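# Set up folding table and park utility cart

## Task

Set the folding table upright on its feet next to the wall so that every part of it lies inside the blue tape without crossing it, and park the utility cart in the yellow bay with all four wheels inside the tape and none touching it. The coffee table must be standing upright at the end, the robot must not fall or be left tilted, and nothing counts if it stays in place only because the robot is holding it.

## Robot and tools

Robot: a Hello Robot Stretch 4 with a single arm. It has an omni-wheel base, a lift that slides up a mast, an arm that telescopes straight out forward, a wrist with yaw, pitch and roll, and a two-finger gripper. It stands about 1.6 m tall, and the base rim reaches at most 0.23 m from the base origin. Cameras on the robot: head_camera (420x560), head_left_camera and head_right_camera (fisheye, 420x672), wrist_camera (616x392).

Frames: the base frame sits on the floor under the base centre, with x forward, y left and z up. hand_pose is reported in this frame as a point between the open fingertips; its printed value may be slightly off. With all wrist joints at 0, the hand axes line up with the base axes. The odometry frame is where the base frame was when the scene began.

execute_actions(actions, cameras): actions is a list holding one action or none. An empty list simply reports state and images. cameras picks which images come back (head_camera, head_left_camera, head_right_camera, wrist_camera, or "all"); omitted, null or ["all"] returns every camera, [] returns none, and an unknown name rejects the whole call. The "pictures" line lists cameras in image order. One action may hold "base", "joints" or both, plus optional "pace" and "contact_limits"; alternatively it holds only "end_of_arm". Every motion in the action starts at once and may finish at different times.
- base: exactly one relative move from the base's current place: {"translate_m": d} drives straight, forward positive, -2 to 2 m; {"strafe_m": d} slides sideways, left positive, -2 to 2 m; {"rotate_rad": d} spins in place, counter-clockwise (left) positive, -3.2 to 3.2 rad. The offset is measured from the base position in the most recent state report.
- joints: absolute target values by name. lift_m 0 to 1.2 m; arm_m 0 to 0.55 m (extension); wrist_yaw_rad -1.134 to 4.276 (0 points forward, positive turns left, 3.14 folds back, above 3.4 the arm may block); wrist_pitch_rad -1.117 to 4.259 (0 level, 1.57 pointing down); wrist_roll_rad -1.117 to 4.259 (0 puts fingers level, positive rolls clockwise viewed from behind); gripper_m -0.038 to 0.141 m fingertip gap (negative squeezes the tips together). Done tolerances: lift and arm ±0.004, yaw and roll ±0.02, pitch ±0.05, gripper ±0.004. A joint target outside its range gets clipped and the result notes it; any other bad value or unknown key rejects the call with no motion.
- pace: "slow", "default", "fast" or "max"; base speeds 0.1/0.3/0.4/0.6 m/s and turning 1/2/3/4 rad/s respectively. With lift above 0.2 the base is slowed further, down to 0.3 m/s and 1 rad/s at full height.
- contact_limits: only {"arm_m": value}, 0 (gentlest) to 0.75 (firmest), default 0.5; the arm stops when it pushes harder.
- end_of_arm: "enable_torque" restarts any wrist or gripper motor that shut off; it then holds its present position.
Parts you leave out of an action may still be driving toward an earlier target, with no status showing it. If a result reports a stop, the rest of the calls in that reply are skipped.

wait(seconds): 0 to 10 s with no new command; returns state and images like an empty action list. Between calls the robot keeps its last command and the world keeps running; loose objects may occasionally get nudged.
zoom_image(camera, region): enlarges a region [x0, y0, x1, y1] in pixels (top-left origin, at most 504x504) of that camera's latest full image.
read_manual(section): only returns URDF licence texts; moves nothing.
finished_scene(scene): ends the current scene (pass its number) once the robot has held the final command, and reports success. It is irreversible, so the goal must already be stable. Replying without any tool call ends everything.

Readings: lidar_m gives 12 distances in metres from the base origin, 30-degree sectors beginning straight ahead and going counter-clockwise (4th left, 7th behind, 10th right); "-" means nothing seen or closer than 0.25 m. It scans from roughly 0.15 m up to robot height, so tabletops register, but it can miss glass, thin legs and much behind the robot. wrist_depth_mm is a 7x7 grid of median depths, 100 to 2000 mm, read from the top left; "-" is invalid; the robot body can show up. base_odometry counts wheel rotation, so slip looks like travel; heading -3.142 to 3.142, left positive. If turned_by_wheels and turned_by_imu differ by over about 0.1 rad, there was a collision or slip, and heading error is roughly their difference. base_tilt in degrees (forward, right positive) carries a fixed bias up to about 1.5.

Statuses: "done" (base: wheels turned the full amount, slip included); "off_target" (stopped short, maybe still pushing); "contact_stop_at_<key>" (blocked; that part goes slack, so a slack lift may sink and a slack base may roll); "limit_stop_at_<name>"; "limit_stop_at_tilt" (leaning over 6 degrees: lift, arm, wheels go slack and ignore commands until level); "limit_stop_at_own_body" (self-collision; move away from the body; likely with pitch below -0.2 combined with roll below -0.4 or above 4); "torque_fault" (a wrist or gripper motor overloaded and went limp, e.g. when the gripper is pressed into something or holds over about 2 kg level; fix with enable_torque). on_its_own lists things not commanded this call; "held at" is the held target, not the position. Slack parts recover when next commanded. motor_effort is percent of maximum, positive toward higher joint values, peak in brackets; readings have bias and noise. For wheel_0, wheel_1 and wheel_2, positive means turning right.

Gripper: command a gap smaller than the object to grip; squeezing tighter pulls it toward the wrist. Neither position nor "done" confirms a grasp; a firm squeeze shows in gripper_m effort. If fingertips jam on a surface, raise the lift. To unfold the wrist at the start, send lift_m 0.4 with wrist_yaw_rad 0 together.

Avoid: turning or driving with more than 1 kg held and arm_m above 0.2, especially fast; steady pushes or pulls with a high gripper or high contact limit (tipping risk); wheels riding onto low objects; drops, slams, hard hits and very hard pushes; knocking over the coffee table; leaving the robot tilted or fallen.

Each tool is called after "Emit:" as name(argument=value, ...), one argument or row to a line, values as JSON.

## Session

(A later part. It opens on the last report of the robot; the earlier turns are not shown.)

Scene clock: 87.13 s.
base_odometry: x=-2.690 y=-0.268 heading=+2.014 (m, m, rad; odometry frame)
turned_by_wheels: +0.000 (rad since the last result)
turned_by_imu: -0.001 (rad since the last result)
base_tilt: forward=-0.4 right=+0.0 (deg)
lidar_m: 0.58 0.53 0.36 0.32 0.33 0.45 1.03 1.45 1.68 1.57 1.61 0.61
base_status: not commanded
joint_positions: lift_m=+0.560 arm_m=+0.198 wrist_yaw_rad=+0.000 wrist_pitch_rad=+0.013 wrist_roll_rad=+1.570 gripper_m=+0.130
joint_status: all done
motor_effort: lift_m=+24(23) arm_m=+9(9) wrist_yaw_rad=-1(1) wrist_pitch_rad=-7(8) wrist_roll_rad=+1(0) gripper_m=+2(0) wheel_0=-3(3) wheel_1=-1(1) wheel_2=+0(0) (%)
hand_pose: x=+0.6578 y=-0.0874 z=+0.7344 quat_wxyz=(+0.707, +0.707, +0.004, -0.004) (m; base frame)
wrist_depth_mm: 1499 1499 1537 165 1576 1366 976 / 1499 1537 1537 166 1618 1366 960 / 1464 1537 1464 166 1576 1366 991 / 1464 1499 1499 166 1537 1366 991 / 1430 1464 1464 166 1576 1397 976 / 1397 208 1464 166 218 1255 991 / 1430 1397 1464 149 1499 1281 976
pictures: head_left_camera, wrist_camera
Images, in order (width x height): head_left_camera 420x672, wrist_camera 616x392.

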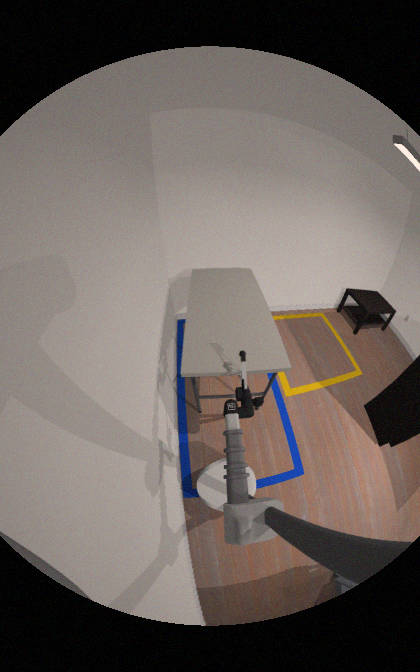

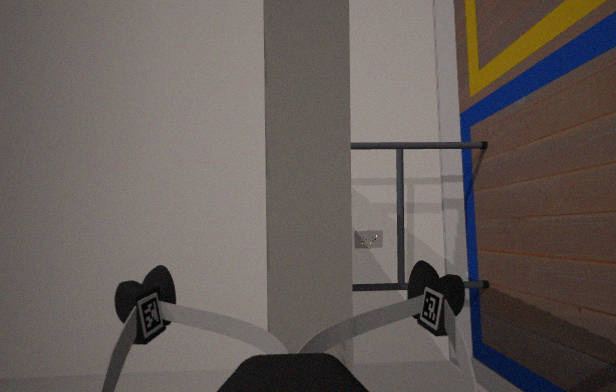

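Pull while strafing right a bit.

Emit:
execute_actions(
  actions=[
    {"joints":{"gripper_m":-0.03}},
  ],
  cameras=[],
)

Emit:
execute_actions(
  actions=[
    {"joints":{"arm_m":0.02},"base":{"strafe_m":-0.08},"pace":"slow"},
  ],
  cameras=[],
)

Emit:
execute_actions(
  actions=[
    {"joints":{"gripper_m":0.13}},
  ],
  cameras=[],
)

Emit:
execute_actions(
  actions=[
    {"base":{"translate_m":-0.5}},
  ],
  cameras=["head_camera","wrist_camera"],
)

Emit:
execute_actions(
  actions=[
    {"base":{"rotate_rad":-1.5},"joints":{"wrist_yaw_rad":3.1,"wrist_roll_rad":0}},
  ],
  cameras=["head_right_camera"],
)

Scene clock: 89.83 s.
base_odometry: x=-2.690 y=-0.268 heading=+2.014 (m, m, rad; odometry frame)
turned_by_wheels: +0.000 (rad since the last result)
turned_by_imu: -0.001 (rad since the last result)
base_tilt: forward=-0.3 right=+0.0 (deg)
lidar_m: 0.57 0.54 0.35 0.32 0.33 0.44 1.05 1.46 1.67 1.57 1.60 0.60
base_status: not commanded
joint_positions: lift_m=+0.560 arm_m=+0.199 wrist_yaw_rad=+0.003 wrist_pitch_rad=+0.019 wrist_roll_rad=+1.570 gripper_m=-0.029
joint_status: all done
on_its_own: wrist_pitch_rad is at rest, and its effort (-26) is outside its rest range (-23 to +23)
motor_effort: lift_m=+24(23) arm_m=+4(9) wrist_yaw_rad=-10(11) wrist_pitch_rad=-26(28) wrist_roll_rad=+2(1) gripper_m=-28(29) wheel_0=-3(2) wheel_1=+0(1) wheel_2=+0(0) (%)
hand_pose: x=+0.6588 y=-0.0865 z=+0.7324 quat_wxyz=(+0.707, +0.707, +0.008, -0.006) (m; base frame)
wrist_depth_mm: 1499 1499 1537 155 1576 1336 946 / 1499 1537 1499 156 1576 1336 960 / 1499 1464 1537 156 1576 1336 976 / 1430 1464 1499 156 1537 1336 960 / 1397 1430 1499 156 1576 1366 960 / 1397 1430 183 156 185 1255 991 / 1397 159 1397 156 1397 1138 976
pictures: none
No camera images: the call's "cameras" was empty. Leave "cameras" out to get every camera's image.

Scene clock: 92.93 s.
base_odometry: x=-2.618 y=-0.234 heading=+2.014 (m, m, rad; odometry frame)
turned_by_wheels: +0.000 (rad since the last result)
turned_by_imu: -0.001 (rad since the last result)
base_tilt: forward=-0.4 right=-0.2 (deg)
lidar_m: 0.39 0.39 0.45 0.40 0.42 0.55 1.23 1.44 1.67 1.48 1.52 0.45
base_status: done
joint_positions: lift_m=+0.560 arm_m=+0.022 wrist_yaw_rad=+0.005 wrist_pitch_rad=+0.021 wrist_roll_rad=+1.570 gripper_m=-0.029
joint_status: all done
on_its_own: wrist_yaw_rad is at rest, and its effort (-14) is outside its rest range (-13 to +13); wrist_pitch_rad is at rest, and its effort (-31) is outside its rest range (-23 to +23)
motor_effort: lift_m=+23(23) arm_m=-11(11) wrist_yaw_rad=-14(27) wrist_pitch_rad=-31(30) wrist_roll_rad=+2(1) gripper_m=-28(28) wheel_0=+4(11) wheel_1=-2(5) wheel_2=+4(4) (%)
hand_pose: x=+0.4817 y=-0.0861 z=+0.7319 quat_wxyz=(+0.707, +0.707, +0.009, -0.006) (m; base frame)
wrist_depth_mm: 1708 1661 1756 162 1756 1336 976 / 1661 1661 1708 161 1756 1308 976 / 1708 1618 1661 159 1756 1336 960 / 1618 1661 1708 158 1708 1366 976 / 1618 1618 1661 158 1708 1366 960 / 1618 1618 183 157 185 1281 960 / 1537 159 1537 155 1576 1138 991
pictures: none
No camera images: the call's "cameras" was empty. Leave "cameras" out to get every camera's image.

Scene clock: 95.33 s.
base_odometry: x=-2.618 y=-0.234 heading=+2.014 (m, m, rad; odometry frame)
turned_by_wheels: +0.000 (rad since the last result)
turned_by_imu: -0.001 (rad since the last result)
base_tilt: forward=-0.5 right=+0.1 (deg)
lidar_m: 0.40 0.40 0.42 0.39 0.42 0.54 1.22 1.41 1.65 1.49 1.52 0.45
base_status: not commanded
joint_positions: lift_m=+0.560 arm_m=+0.021 wrist_yaw_rad=-0.001 wrist_pitch_rad=+0.014 wrist_roll_rad=+1.570 gripper_m=+0.130
joint_status: all done
motor_effort: lift_m=+24(23) arm_m=-5(11) wrist_yaw_rad=+2(14) wrist_pitch_rad=-8(31) wrist_roll_rad=+1(1) gripper_m=-1(29) wheel_0=+5(4) wheel_1=-1(2) wheel_2=+0(4) (%)
hand_pose: x=+0.4802 y=-0.0877 z=+0.7340 quat_wxyz=(+0.707, +0.707, +0.005, -0.005) (m; base frame)
wrist_depth_mm: 1708 1661 1756 170 1808 1336 1008 / 1661 1661 1708 169 1756 1397 960 / 1661 1708 1708 167 1808 1366 976 / 1576 1661 1661 167 1756 1366 976 / 1576 1618 1708 166 1708 1397 991 / 1618 208 1661 164 1336 1229 976 / 1576 1537 1576 148 1618 1308 991
pictures: none
No camera images: the call's "cameras" was empty. Leave "cameras" out to get every camera's image.

Scene clock: 98.50 s.
base_odometry: x=-2.404 y=-0.686 heading=+2.014 (m, m, rad; odometry frame)
turned_by_wheels: +0.000 (rad since the last result)
turned_by_imu: +0.000 (rad since the last result)
base_tilt: forward=-0.3 right=+0.0 (deg)
lidar_m: 0.88 0.59 0.40 0.35 0.36 0.50 1.09 1.06 1.04 1.57 1.56 0.96
base_status: done
joint_positions: lift_m=+0.560 arm_m=+0.021 wrist_yaw_rad=+0.000 wrist_pitch_rad=+0.012 wrist_roll_rad=+1.570 gripper_m=+0.130
joint_status: not commanded
motor_effort: lift_m=+23(23) arm_m=-5(5) wrist_yaw_rad=-1(2) wrist_pitch_rad=-6(11) wrist_roll_rad=+2(1) gripper_m=-1(1) wheel_0=-3(7) wheel_1=-2(6) wheel_2=+2(12) (%)
hand_pose: x=+0.4803 y=-0.0875 z=+0.7345 quat_wxyz=(+0.707, +0.707, +0.004, -0.004) (m; base frame)
wrist_depth_mm: - - - - - 1397 991 / - - - - - 1336 960 / - - - - - 1366 991 / - - - - - 1397 991 / - - - - - 1397 991 / - 208 - - 218 1205 991 / 1576 1464 1537 147 1397 732 946
pictures: head_camera, wrist_camera
Images, in order (width x height): head_camera 420x560, wrist_camera 616x392.

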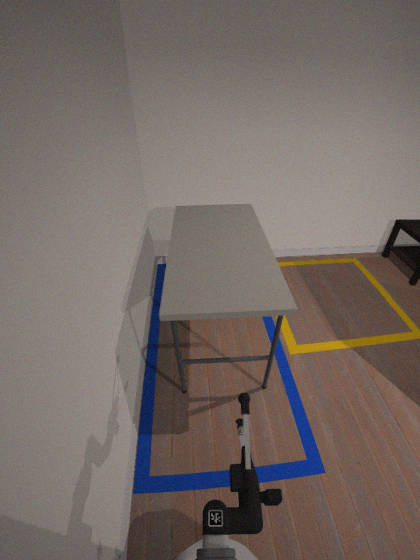

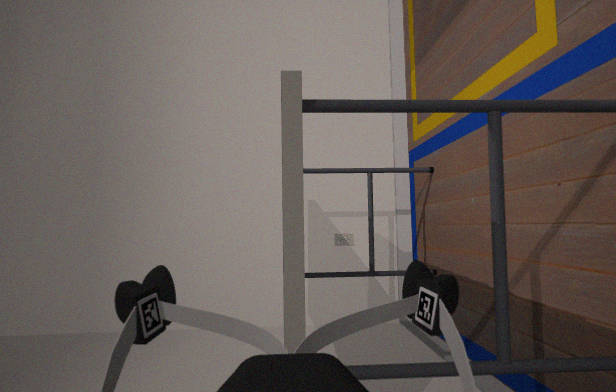

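Scene clock: 100.90 s.
base_odometry: x=-2.404 y=-0.686 heading=+0.514 (m, m, rad; odometry frame)
turned_by_wheels: -1.499 (rad since the last result)
turned_by_imu: -1.481 (rad since the last result)
base_tilt: forward=-0.6 right=-0.1 (deg)
lidar_m: 1.53 1.58 0.94 0.89 0.53 0.38 0.35 0.38 0.54 1.33 1.03 1.06
base_status: done
joint_positions: lift_m=+0.560 arm_m=+0.021 wrist_yaw_rad=+3.100 wrist_pitch_rad=+0.012 wrist_roll_rad=+0.000 gripper_m=+0.130
joint_status: all done
motor_effort: lift_m=+23(23) arm_m=-5(5) wrist_yaw_rad=+0(5) wrist_pitch_rad=-4(2) wrist_roll_rad=-3(10) gripper_m=+1(0) wheel_0=+3(7) wheel_1=+2(7) wheel_2=+3(10) (%)
hand_pose: x=-0.0927 y=+0.0994 z=+0.7346 quat_wxyz=(+0.021, -0.006, +0.000, +1.000) (m; base frame)
wrist_depth_mm: 158 161 517 530 539 559 580 / - 160 517 535 544 564 574 / 107 147 294 535 549 559 580 / 119 161 521 530 544 564 580 / 488 508 521 535 549 564 580 / 496 206 512 530 218 564 580 / 492 508 521 147 549 564 574
pictures: head_right_camera
Images, in order (width x height): head_right_camera 420x672.

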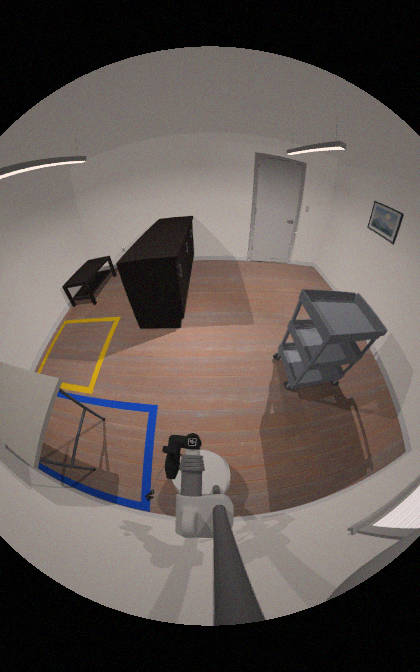

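Emit:
execute_actions(
  actions=[
    {"base":{"strafe_m":-1.78},"pace":"fast"},
  ],
  cameras=[],
)

Emit:
execute_actions(
  actions=[
    {"base":{"rotate_rad":1.59},"joints":{"lift_m":0.95}},
  ],
  cameras=["head_right_camera"],
)

Scene clock: 106.70 s.
base_odometry: x=-1.528 y=-2.235 heading=+0.514 (m, m, rad; odometry frame)
turned_by_wheels: +0.000 (rad since the last result)
turned_by_imu: -0.013 (rad since the last result)
base_tilt: forward=-0.2 right=+0.1 (deg)
lidar_m: 1.87 0.81 1.01 1.49 0.46 0.35 0.33 0.34 0.49 0.51 0.53 0.73
base_status: done
joint_positions: lift_m=+0.560 arm_m=+0.021 wrist_yaw_rad=+3.100 wrist_pitch_rad=+0.012 wrist_roll_rad=+0.000 gripper_m=+0.130
joint_status: not commanded
motor_effort: lift_m=+23(23) arm_m=-5(5) wrist_yaw_rad=+0(1) wrist_pitch_rad=-5(4) wrist_roll_rad=-1(0) gripper_m=+1(0) wheel_0=+0(14) wheel_1=+0(13) wheel_2=+0(2) (%)
hand_pose: x=-0.0927 y=+0.0994 z=+0.7346 quat_wxyz=(+0.021, -0.006, +0.000, +1.000) (m; base frame)
wrist_depth_mm: 158 162 488 504 508 525 549 / - 161 488 500 512 530 544 / 108 147 294 508 512 530 539 / 119 161 492 500 496 512 535 / 462 473 492 504 521 535 554 / 462 206 484 504 219 535 554 / 462 473 484 146 525 535 554
pictures: none
No camera images: the call's "cameras" was empty. Leave "cameras" out to get every camera's image.

Scene clock: 109.27 s.
base_odometry: x=-1.528 y=-2.235 heading=+2.104 (m, m, rad; odometry frame)
turned_by_wheels: +1.589 (rad since the last result)
turned_by_imu: +1.568 (rad since the last result)
base_tilt: forward=-0.5 right=+0.0 (deg)
lidar_m: 1.39 0.42 0.35 0.32 0.34 0.49 0.52 0.55 0.79 2.06 0.80 1.00
base_status: done
joint_positions: lift_m=+0.950 arm_m=+0.021 wrist_yaw_rad=+3.100 wrist_pitch_rad=+0.012 wrist_roll_rad=+0.000 gripper_m=+0.130
joint_status: all done
motor_effort: lift_m=+23(24) arm_m=-5(5) wrist_yaw_rad=+0(0) wrist_pitch_rad=-4(5) wrist_roll_rad=+0(2) gripper_m=+3(0) wheel_0=-3(8) wheel_1=-2(8) wheel_2=-3(10) (%)
hand_pose: x=-0.0927 y=+0.0994 z=+1.1245 quat_wxyz=(+0.021, -0.006, +0.000, +1.000) (m; base frame)
wrist_depth_mm: 159 161 676 683 707 469 349 / - 161 676 691 699 473 351 / 108 147 293 691 699 473 349 / 119 161 683 699 699 477 353 / 640 661 668 691 699 480 353 / 654 206 668 683 218 455 355 / 640 661 676 147 707 452 353
pictures: head_right_camera
Images, in order (width x height): head_right_camera 420x672.

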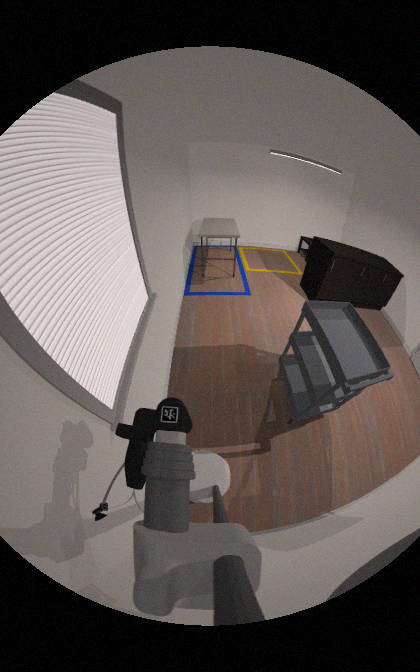

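Grip the handle from above.

Emit:
execute_actions(
  actions=[
    {"base":{"strafe_m":-0.88},"joints":{"lift_m":1.15,"wrist_yaw_rad":0,"wrist_pitch_rad":1.57,"wrist_roll_rad":1.57}},
  ],
)

Scene clock: 113.63 s.
base_odometry: x=-0.770 y=-1.788 heading=+2.104 (m, m, rad; odometry frame)
turned_by_wheels: +0.000 (rad since the last result)
turned_by_imu: -0.006 (rad since the last result)
base_tilt: forward=-0.5 right=+0.0 (deg)
lidar_m: 0.33 0.35 1.23 1.20 0.75 0.54 0.51 0.53 0.76 2.08 2.59 0.37
base_status: done
joint_positions: lift_m=+1.150 arm_m=+0.021 wrist_yaw_rad=+0.000 wrist_pitch_rad=+1.570 wrist_roll_rad=+1.570 gripper_m=+0.130
joint_status: all done
motor_effort: lift_m=+23(25) arm_m=-5(5) wrist_yaw_rad=-1(8) wrist_pitch_rad=-1(3) wrist_roll_rad=+0(12) gripper_m=-1(0) wheel_0=+1(11) wheel_1=-1(11) wheel_2=+0(1) (%)
hand_pose: x=+0.1921 y=-0.0874 z=+1.0395 quat_wxyz=(+0.500, +0.500, +0.500, -0.500) (m; base frame)
wrist_depth_mm: 1205 1229 1255 1281 1281 1281 976 / 452 442 1255 1255 1281 1255 1025 / 459 439 1255 1281 1281 1281 1008 / 459 433 1205 1255 1060 1281 976 / 455 413 1098 1060 1060 1281 387 / 455 207 798 1281 217 1255 1042 / 462 397 1255 147 1255 1308 1008
pictures: head_camera, head_left_camera, head_right_camera, wrist_camera
Images, in order (width x height): head_camera 420x560, head_left_camera 420x672, head_right_camera 420x672, wrist_camera 616x392.

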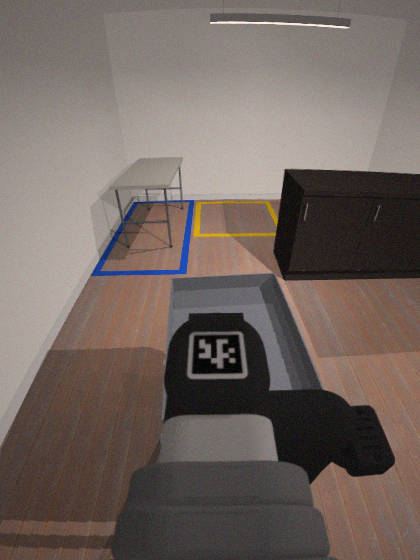

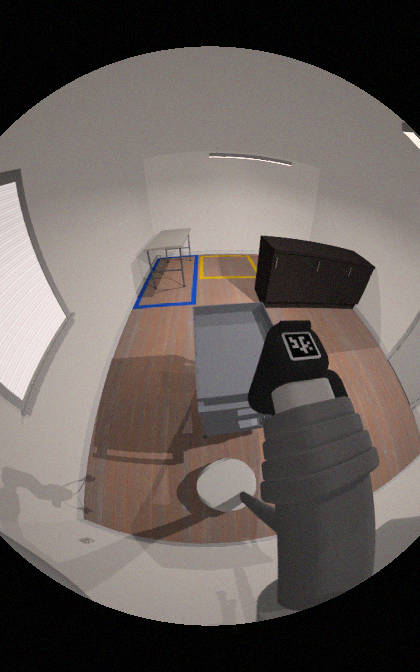

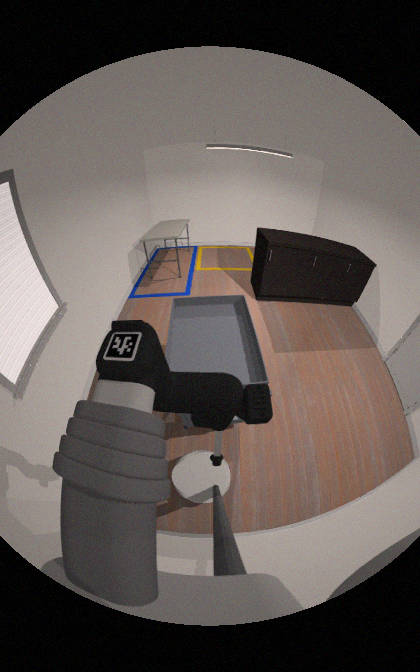

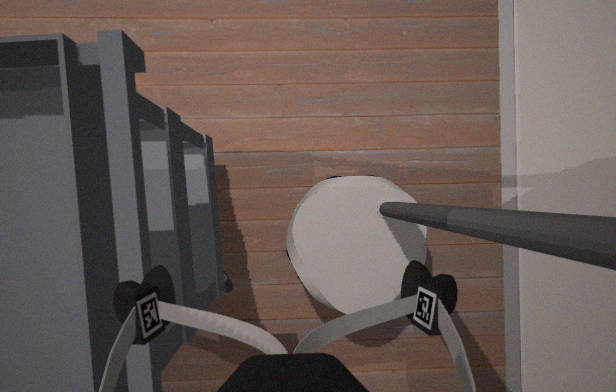

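Emit:
execute_actions(
  actions=[
    {"base":{"rotate_rad":-0.04},"joints":{"arm_m":0.21}},
  ],
  cameras=[],
)

Emit:
execute_actions(
  actions=[
    {"joints":{"lift_m":0.97}},
  ],
  cameras=["wrist_camera"],
)

Emit:
execute_actions(
  actions=[
    {"joints":{"gripper_m":0.0}},
  ],
  cameras=["wrist_camera"],
)

Emit:
execute_actions(
  actions=[
    {"base":{"translate_m":0.8}},
  ],
  cameras=["wrist_camera","head_left_camera"],
)

Scene clock: 115.53 s.
base_odometry: x=-0.770 y=-1.788 heading=+2.064 (m, m, rad; odometry frame)
turned_by_wheels: -0.039 (rad since the last result)
turned_by_imu: -0.039 (rad since the last result)
base_tilt: forward=-0.5 right=+0.0 (deg)
lidar_m: 0.32 0.35 1.25 1.21 0.80 0.56 0.52 0.54 0.73 1.80 2.56 0.37
base_status: done
joint_positions: lift_m=+1.150 arm_m=+0.209 wrist_yaw_rad=+0.000 wrist_pitch_rad=+1.570 wrist_roll_rad=+1.570 gripper_m=+0.130
joint_status: all done
motor_effort: lift_m=+23(23) arm_m=+8(9) wrist_yaw_rad=-1(1) wrist_pitch_rad=-1(1) wrist_roll_rad=+1(0) gripper_m=+1(1) wheel_0=+4(5) wheel_1=+3(5) wheel_2=+3(6) (%)
hand_pose: x=+0.3797 y=-0.0874 z=+1.0395 quat_wxyz=(+0.501, +0.500, +0.500, -0.499) (m; base frame)
wrist_depth_mm: 1229 1255 1255 1255 1255 1308 1160 / 455 459 449 1281 1281 1281 1182 / 459 459 462 1255 1281 1281 1182 / 459 462 466 1281 1078 1060 1118 / 459 462 469 1118 1078 1078 1255 / 459 207 466 732 218 1308 1281 / 459 459 469 147 1281 1308 1308
pictures: none
No camera images: the call's "cameras" was empty. Leave "cameras" out to get every camera's image.

Scene clock: 117.37 s.
base_odometry: x=-0.770 y=-1.788 heading=+2.064 (m, m, rad; odometry frame)
turned_by_wheels: +0.000 (rad since the last result)
turned_by_imu: -0.001 (rad since the last result)
base_tilt: forward=-0.3 right=+0.1 (deg)
lidar_m: 0.33 0.34 1.25 1.21 0.79 0.56 0.51 0.54 0.73 1.84 2.57 0.40
base_status: not commanded
joint_positions: lift_m=+0.970 arm_m=+0.209 wrist_yaw_rad=+0.000 wrist_pitch_rad=+1.570 wrist_roll_rad=+1.570 gripper_m=+0.130
joint_status: all done
motor_effort: lift_m=+17(22) arm_m=+8(8) wrist_yaw_rad=-1(1) wrist_pitch_rad=+1(1) wrist_roll_rad=+0(2) gripper_m=+1(1) wheel_0=+4(5) wheel_1=+3(2) wheel_2=+3(3) (%)
hand_pose: x=+0.3797 y=-0.0874 z=+0.8600 quat_wxyz=(+0.501, +0.500, +0.500, -0.499) (m; base frame)
wrist_depth_mm: 282 286 276 1078 1098 1118 1098 / 282 287 287 1078 1098 1118 1118 / 283 286 289 931 1118 1098 1118 / 283 286 287 854 904 891 1118 / 285 286 290 544 878 891 1118 / 285 206 276 224 217 904 1098 / 285 286 290 147 1098 1098 1118
pictures: wrist_camera
Images, in order (width x height): wrist_camera 616x392.

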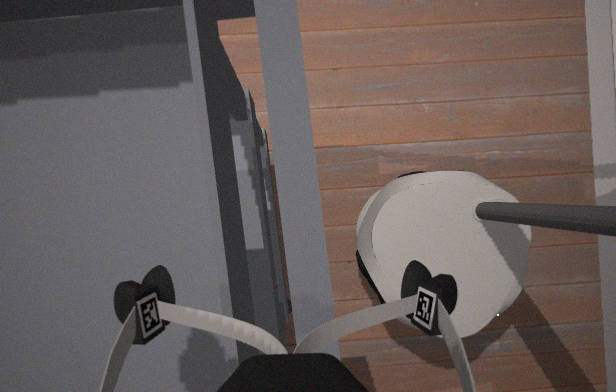

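Scene clock: 119.57 s.
base_odometry: x=-0.770 y=-1.788 heading=+2.064 (m, m, rad; odometry frame)
turned_by_wheels: +0.000 (rad since the last result)
turned_by_imu: -0.001 (rad since the last result)
base_tilt: forward=-0.4 right=+0.0 (deg)
lidar_m: 0.33 0.32 1.26 1.19 0.81 0.55 0.53 0.55 0.75 1.83 2.57 0.39
base_status: not commanded
joint_positions: lift_m=+0.970 arm_m=+0.209 wrist_yaw_rad=+0.004 wrist_pitch_rad=+1.565 wrist_roll_rad=+1.568 gripper_m=+0.001
joint_status: all done
motor_effort: lift_m=+21(21) arm_m=+7(8) wrist_yaw_rad=-11(11) wrist_pitch_rad=+16(25) wrist_roll_rad=+8(8) gripper_m=-28(30) wheel_0=+5(5) wheel_1=+3(3) wheel_2=+3(4) (%)
hand_pose: x=+0.3818 y=-0.0874 z=+0.8597 quat_wxyz=(+0.503, +0.500, +0.500, -0.497) (m; base frame)
wrist_depth_mm: 283 285 287 220 1098 1098 1078 / 283 286 287 1060 1098 1118 1118 / 283 286 287 220 1118 1098 1118 / 282 286 286 917 904 891 1118 / 282 286 287 221 878 891 1098 / 283 285 220 222 189 904 1118 / 283 286 286 221 1098 1098 1118
pictures: wrist_camera
Images, in order (width x height): wrist_camera 616x392.

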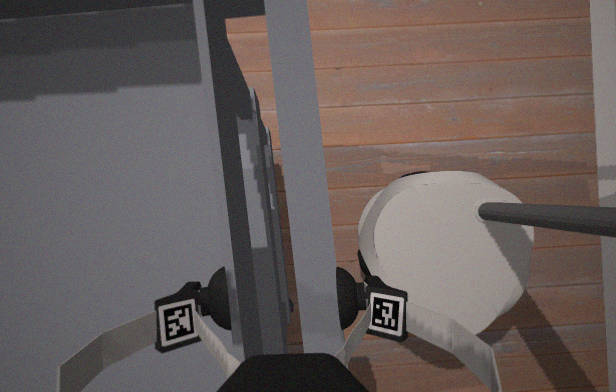

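Scene clock: 123.73 s.
base_odometry: x=-1.149 y=-1.084 heading=+2.065 (m, m, rad; odometry frame)
turned_by_wheels: +0.000 (rad since the last result)
turned_by_imu: -0.006 (rad since the last result)
base_tilt: forward=-0.5 right=-0.1 (deg)
lidar_m: 0.31 0.34 1.32 1.21 1.28 1.40 1.32 1.36 1.80 2.46 1.77 0.38
base_status: done
joint_positions: lift_m=+0.970 arm_m=+0.209 wrist_yaw_rad=+0.001 wrist_pitch_rad=+1.573 wrist_roll_rad=+1.569 gripper_m=+0.001
joint_status: not commanded
motor_effort: lift_m=+21(20) arm_m=+7(7) wrist_yaw_rad=-2(11) wrist_pitch_rad=-9(45) wrist_roll_rad=+4(11) gripper_m=-27(29) wheel_0=+1(10) wheel_1=+3(8) wheel_2=-3(16) (%)
hand_pose: x=+0.3791 y=-0.0874 z=+0.8597 quat_wxyz=(+0.500, +0.499, +0.501, -0.500) (m; base frame)
wrist_depth_mm: 281 287 289 229 1098 1118 1078 / 283 286 287 1098 1060 1078 1138 / 283 286 289 224 1098 1118 1118 / 282 287 290 559 904 891 1118 / 283 286 289 224 866 891 1118 / 282 286 203 574 186 891 1138 / 283 286 289 224 1118 1098 1118
pictures: head_left_camera, wrist_camera
Images, in order (width x height): head_left_camera 420x672, wrist_camera 616x392.

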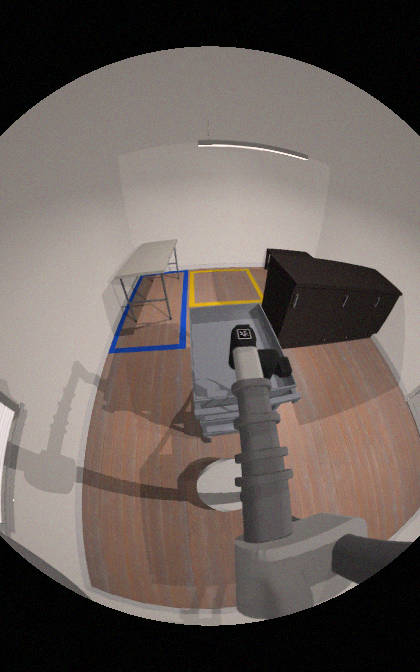

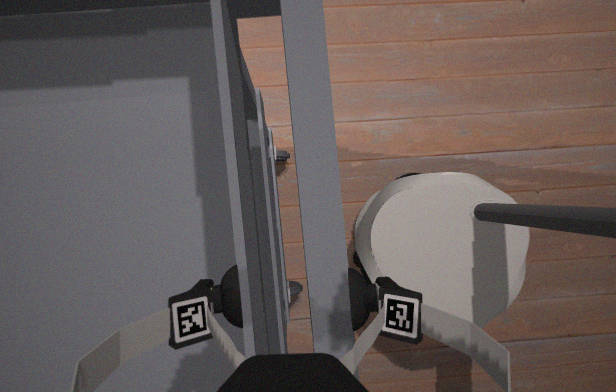

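Emit:
execute_actions(
  actions=[
    {"base":{"translate_m":1.0}},
  ],
  cameras=["head_left_camera"],
)

Emit:
execute_actions(
  actions=[
    {"base":{"translate_m":1.0}},
  ],
)

Scene clock: 129.43 s.
base_odometry: x=-1.623 y=-0.204 heading=+2.065 (m, m, rad; odometry frame)
turned_by_wheels: +0.000 (rad since the last result)
turned_by_imu: -0.008 (rad since the last result)
base_tilt: forward=-0.3 right=-0.1 (deg)
lidar_m: 0.32 0.32 1.19 1.31 1.35 1.75 2.32 2.40 2.55 0.99 0.61 0.38
base_status: done
joint_positions: lift_m=+0.970 arm_m=+0.209 wrist_yaw_rad=+0.000 wrist_pitch_rad=+1.573 wrist_roll_rad=+1.569 gripper_m=+0.001
joint_status: not commanded
motor_effort: lift_m=+20(21) arm_m=+7(7) wrist_yaw_rad=-1(7) wrist_pitch_rad=-8(39) wrist_roll_rad=+4(5) gripper_m=-26(28) wheel_0=+2(6) wheel_1=+2(7) wheel_2=-2(16) (%)
hand_pose: x=+0.3790 y=-0.0874 z=+0.8597 quat_wxyz=(+0.500, +0.499, +0.501, -0.500) (m; base frame)
wrist_depth_mm: 282 286 287 246 1078 1118 1138 / 282 286 287 1060 1078 1118 1138 / 282 285 287 224 1098 1098 1138 / 285 287 289 559 904 891 1118 / 283 286 289 223 878 891 1098 / 285 286 204 580 186 904 1138 / 282 285 289 224 1078 1078 1118
pictures: head_left_camera
Images, in order (width x height): head_left_camera 420x672.

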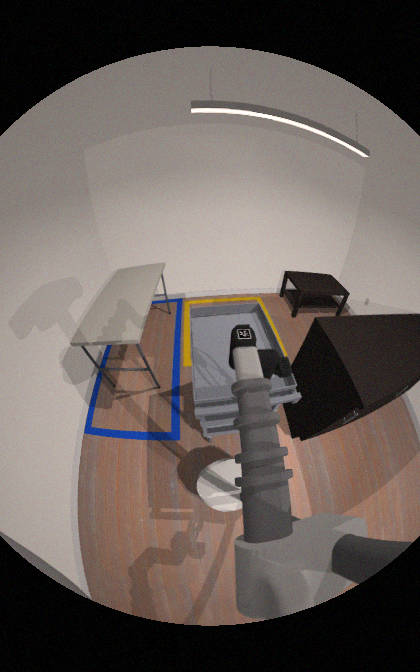

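Scene clock: 134.23 s.
base_odometry: x=-2.097 y=+0.677 heading=+2.065 (m, m, rad; odometry frame)
turned_by_wheels: +0.000 (rad since the last result)
turned_by_imu: -0.007 (rad since the last result)
base_tilt: forward=-0.3 right=+0.1 (deg)
lidar_m: 0.32 0.33 0.54 0.52 0.57 1.87 3.36 0.85 0.58 0.65 1.37 0.37
base_status: done
joint_positions: lift_m=+0.970 arm_m=+0.209 wrist_yaw_rad=+0.001 wrist_pitch_rad=+1.573 wrist_roll_rad=+1.569 gripper_m=+0.001
joint_status: not commanded
motor_effort: lift_m=+21(21) arm_m=+7(7) wrist_yaw_rad=-4(8) wrist_pitch_rad=-8(36) wrist_roll_rad=+4(4) gripper_m=-27(26) wheel_0=+3(7) wheel_1=+1(7) wheel_2=-3(16) (%)
hand_pose: x=+0.3791 y=-0.0874 z=+0.8597 quat_wxyz=(+0.500, +0.499, +0.501, -0.500) (m; base frame)
wrist_depth_mm: 283 285 287 223 1078 1098 1008 / 283 285 287 1078 1118 1118 1118 / 282 287 289 224 1098 1118 1118 / 285 287 287 559 891 891 1118 / 283 287 290 224 891 891 1118 / 283 286 203 569 186 891 1118 / 283 286 290 224 1118 1098 1138
pictures: head_camera, head_left_camera, head_right_camera, wrist_camera
Images, in order (width x height): head_camera 420x560, head_left_camera 420x672, head_right_camera 420x672, wrist_camera 616x392.

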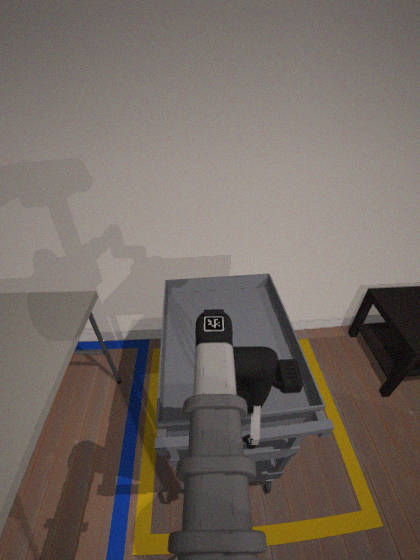

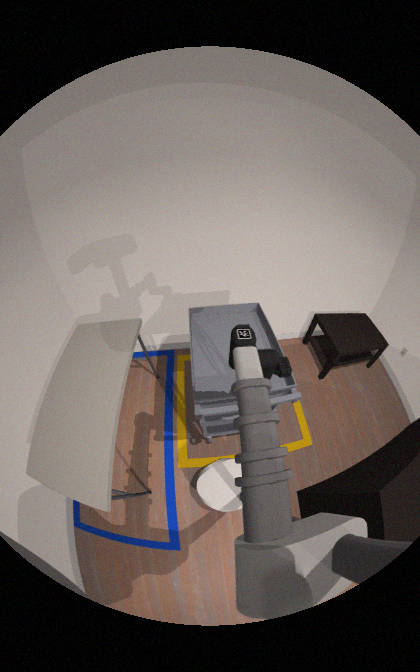

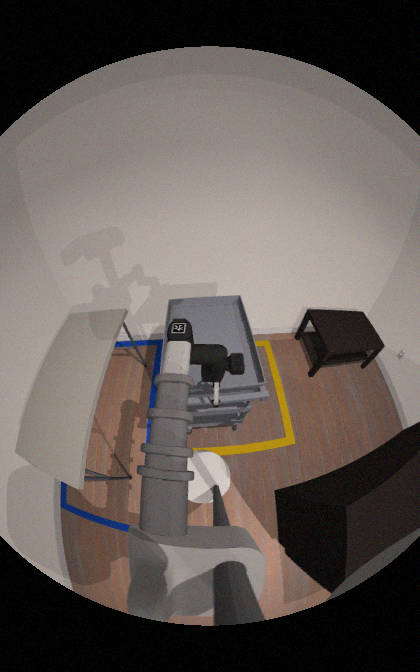

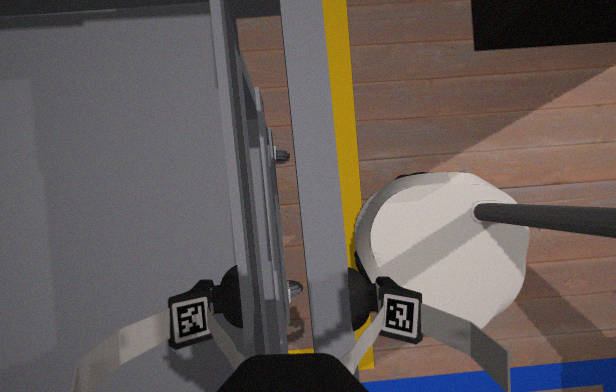

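Emit:
execute_actions(
  actions=[
    {"joints":{"gripper_m":0.13}},
  ],
  cameras=[],
)

Emit:
finished_scene(
  scene=1,
)

Scene clock: 136.57 s.
base_odometry: x=-2.097 y=+0.677 heading=+2.065 (m, m, rad; odometry frame)
turned_by_wheels: +0.000 (rad since the last result)
turned_by_imu: -0.001 (rad since the last result)
base_tilt: forward=-0.4 right=-0.1 (deg)
lidar_m: 0.32 0.34 0.55 0.53 0.53 1.83 3.37 0.82 0.56 0.65 1.37 0.37
base_status: not commanded
joint_positions: lift_m=+0.970 arm_m=+0.209 wrist_yaw_rad=+0.000 wrist_pitch_rad=+1.570 wrist_roll_rad=+1.570 gripper_m=+0.130
joint_status: all done
motor_effort: lift_m=+17(20) arm_m=+7(7) wrist_yaw_rad=+0(4) wrist_pitch_rad=+1(16) wrist_roll_rad=+1(5) gripper_m=+1(26) wheel_0=+2(2) wheel_1=+1(1) wheel_2=-3(3) (%)
hand_pose: x=+0.3798 y=-0.0874 z=+0.8600 quat_wxyz=(+0.500, +0.500, +0.500, -0.500) (m; base frame)
wrist_depth_mm: 282 286 287 229 1098 1078 1025 / 283 286 289 1078 1078 1098 1138 / 283 286 287 223 1098 1118 1098 / 283 286 289 539 891 878 1118 / 285 286 289 224 891 904 1118 / 285 206 254 559 218 891 1138 / 283 287 289 147 1118 1098 1098
pictures: none
No camera images: the call's "cameras" was empty. Leave "cameras" out to get every camera's image.

The scene is finished: the task was done.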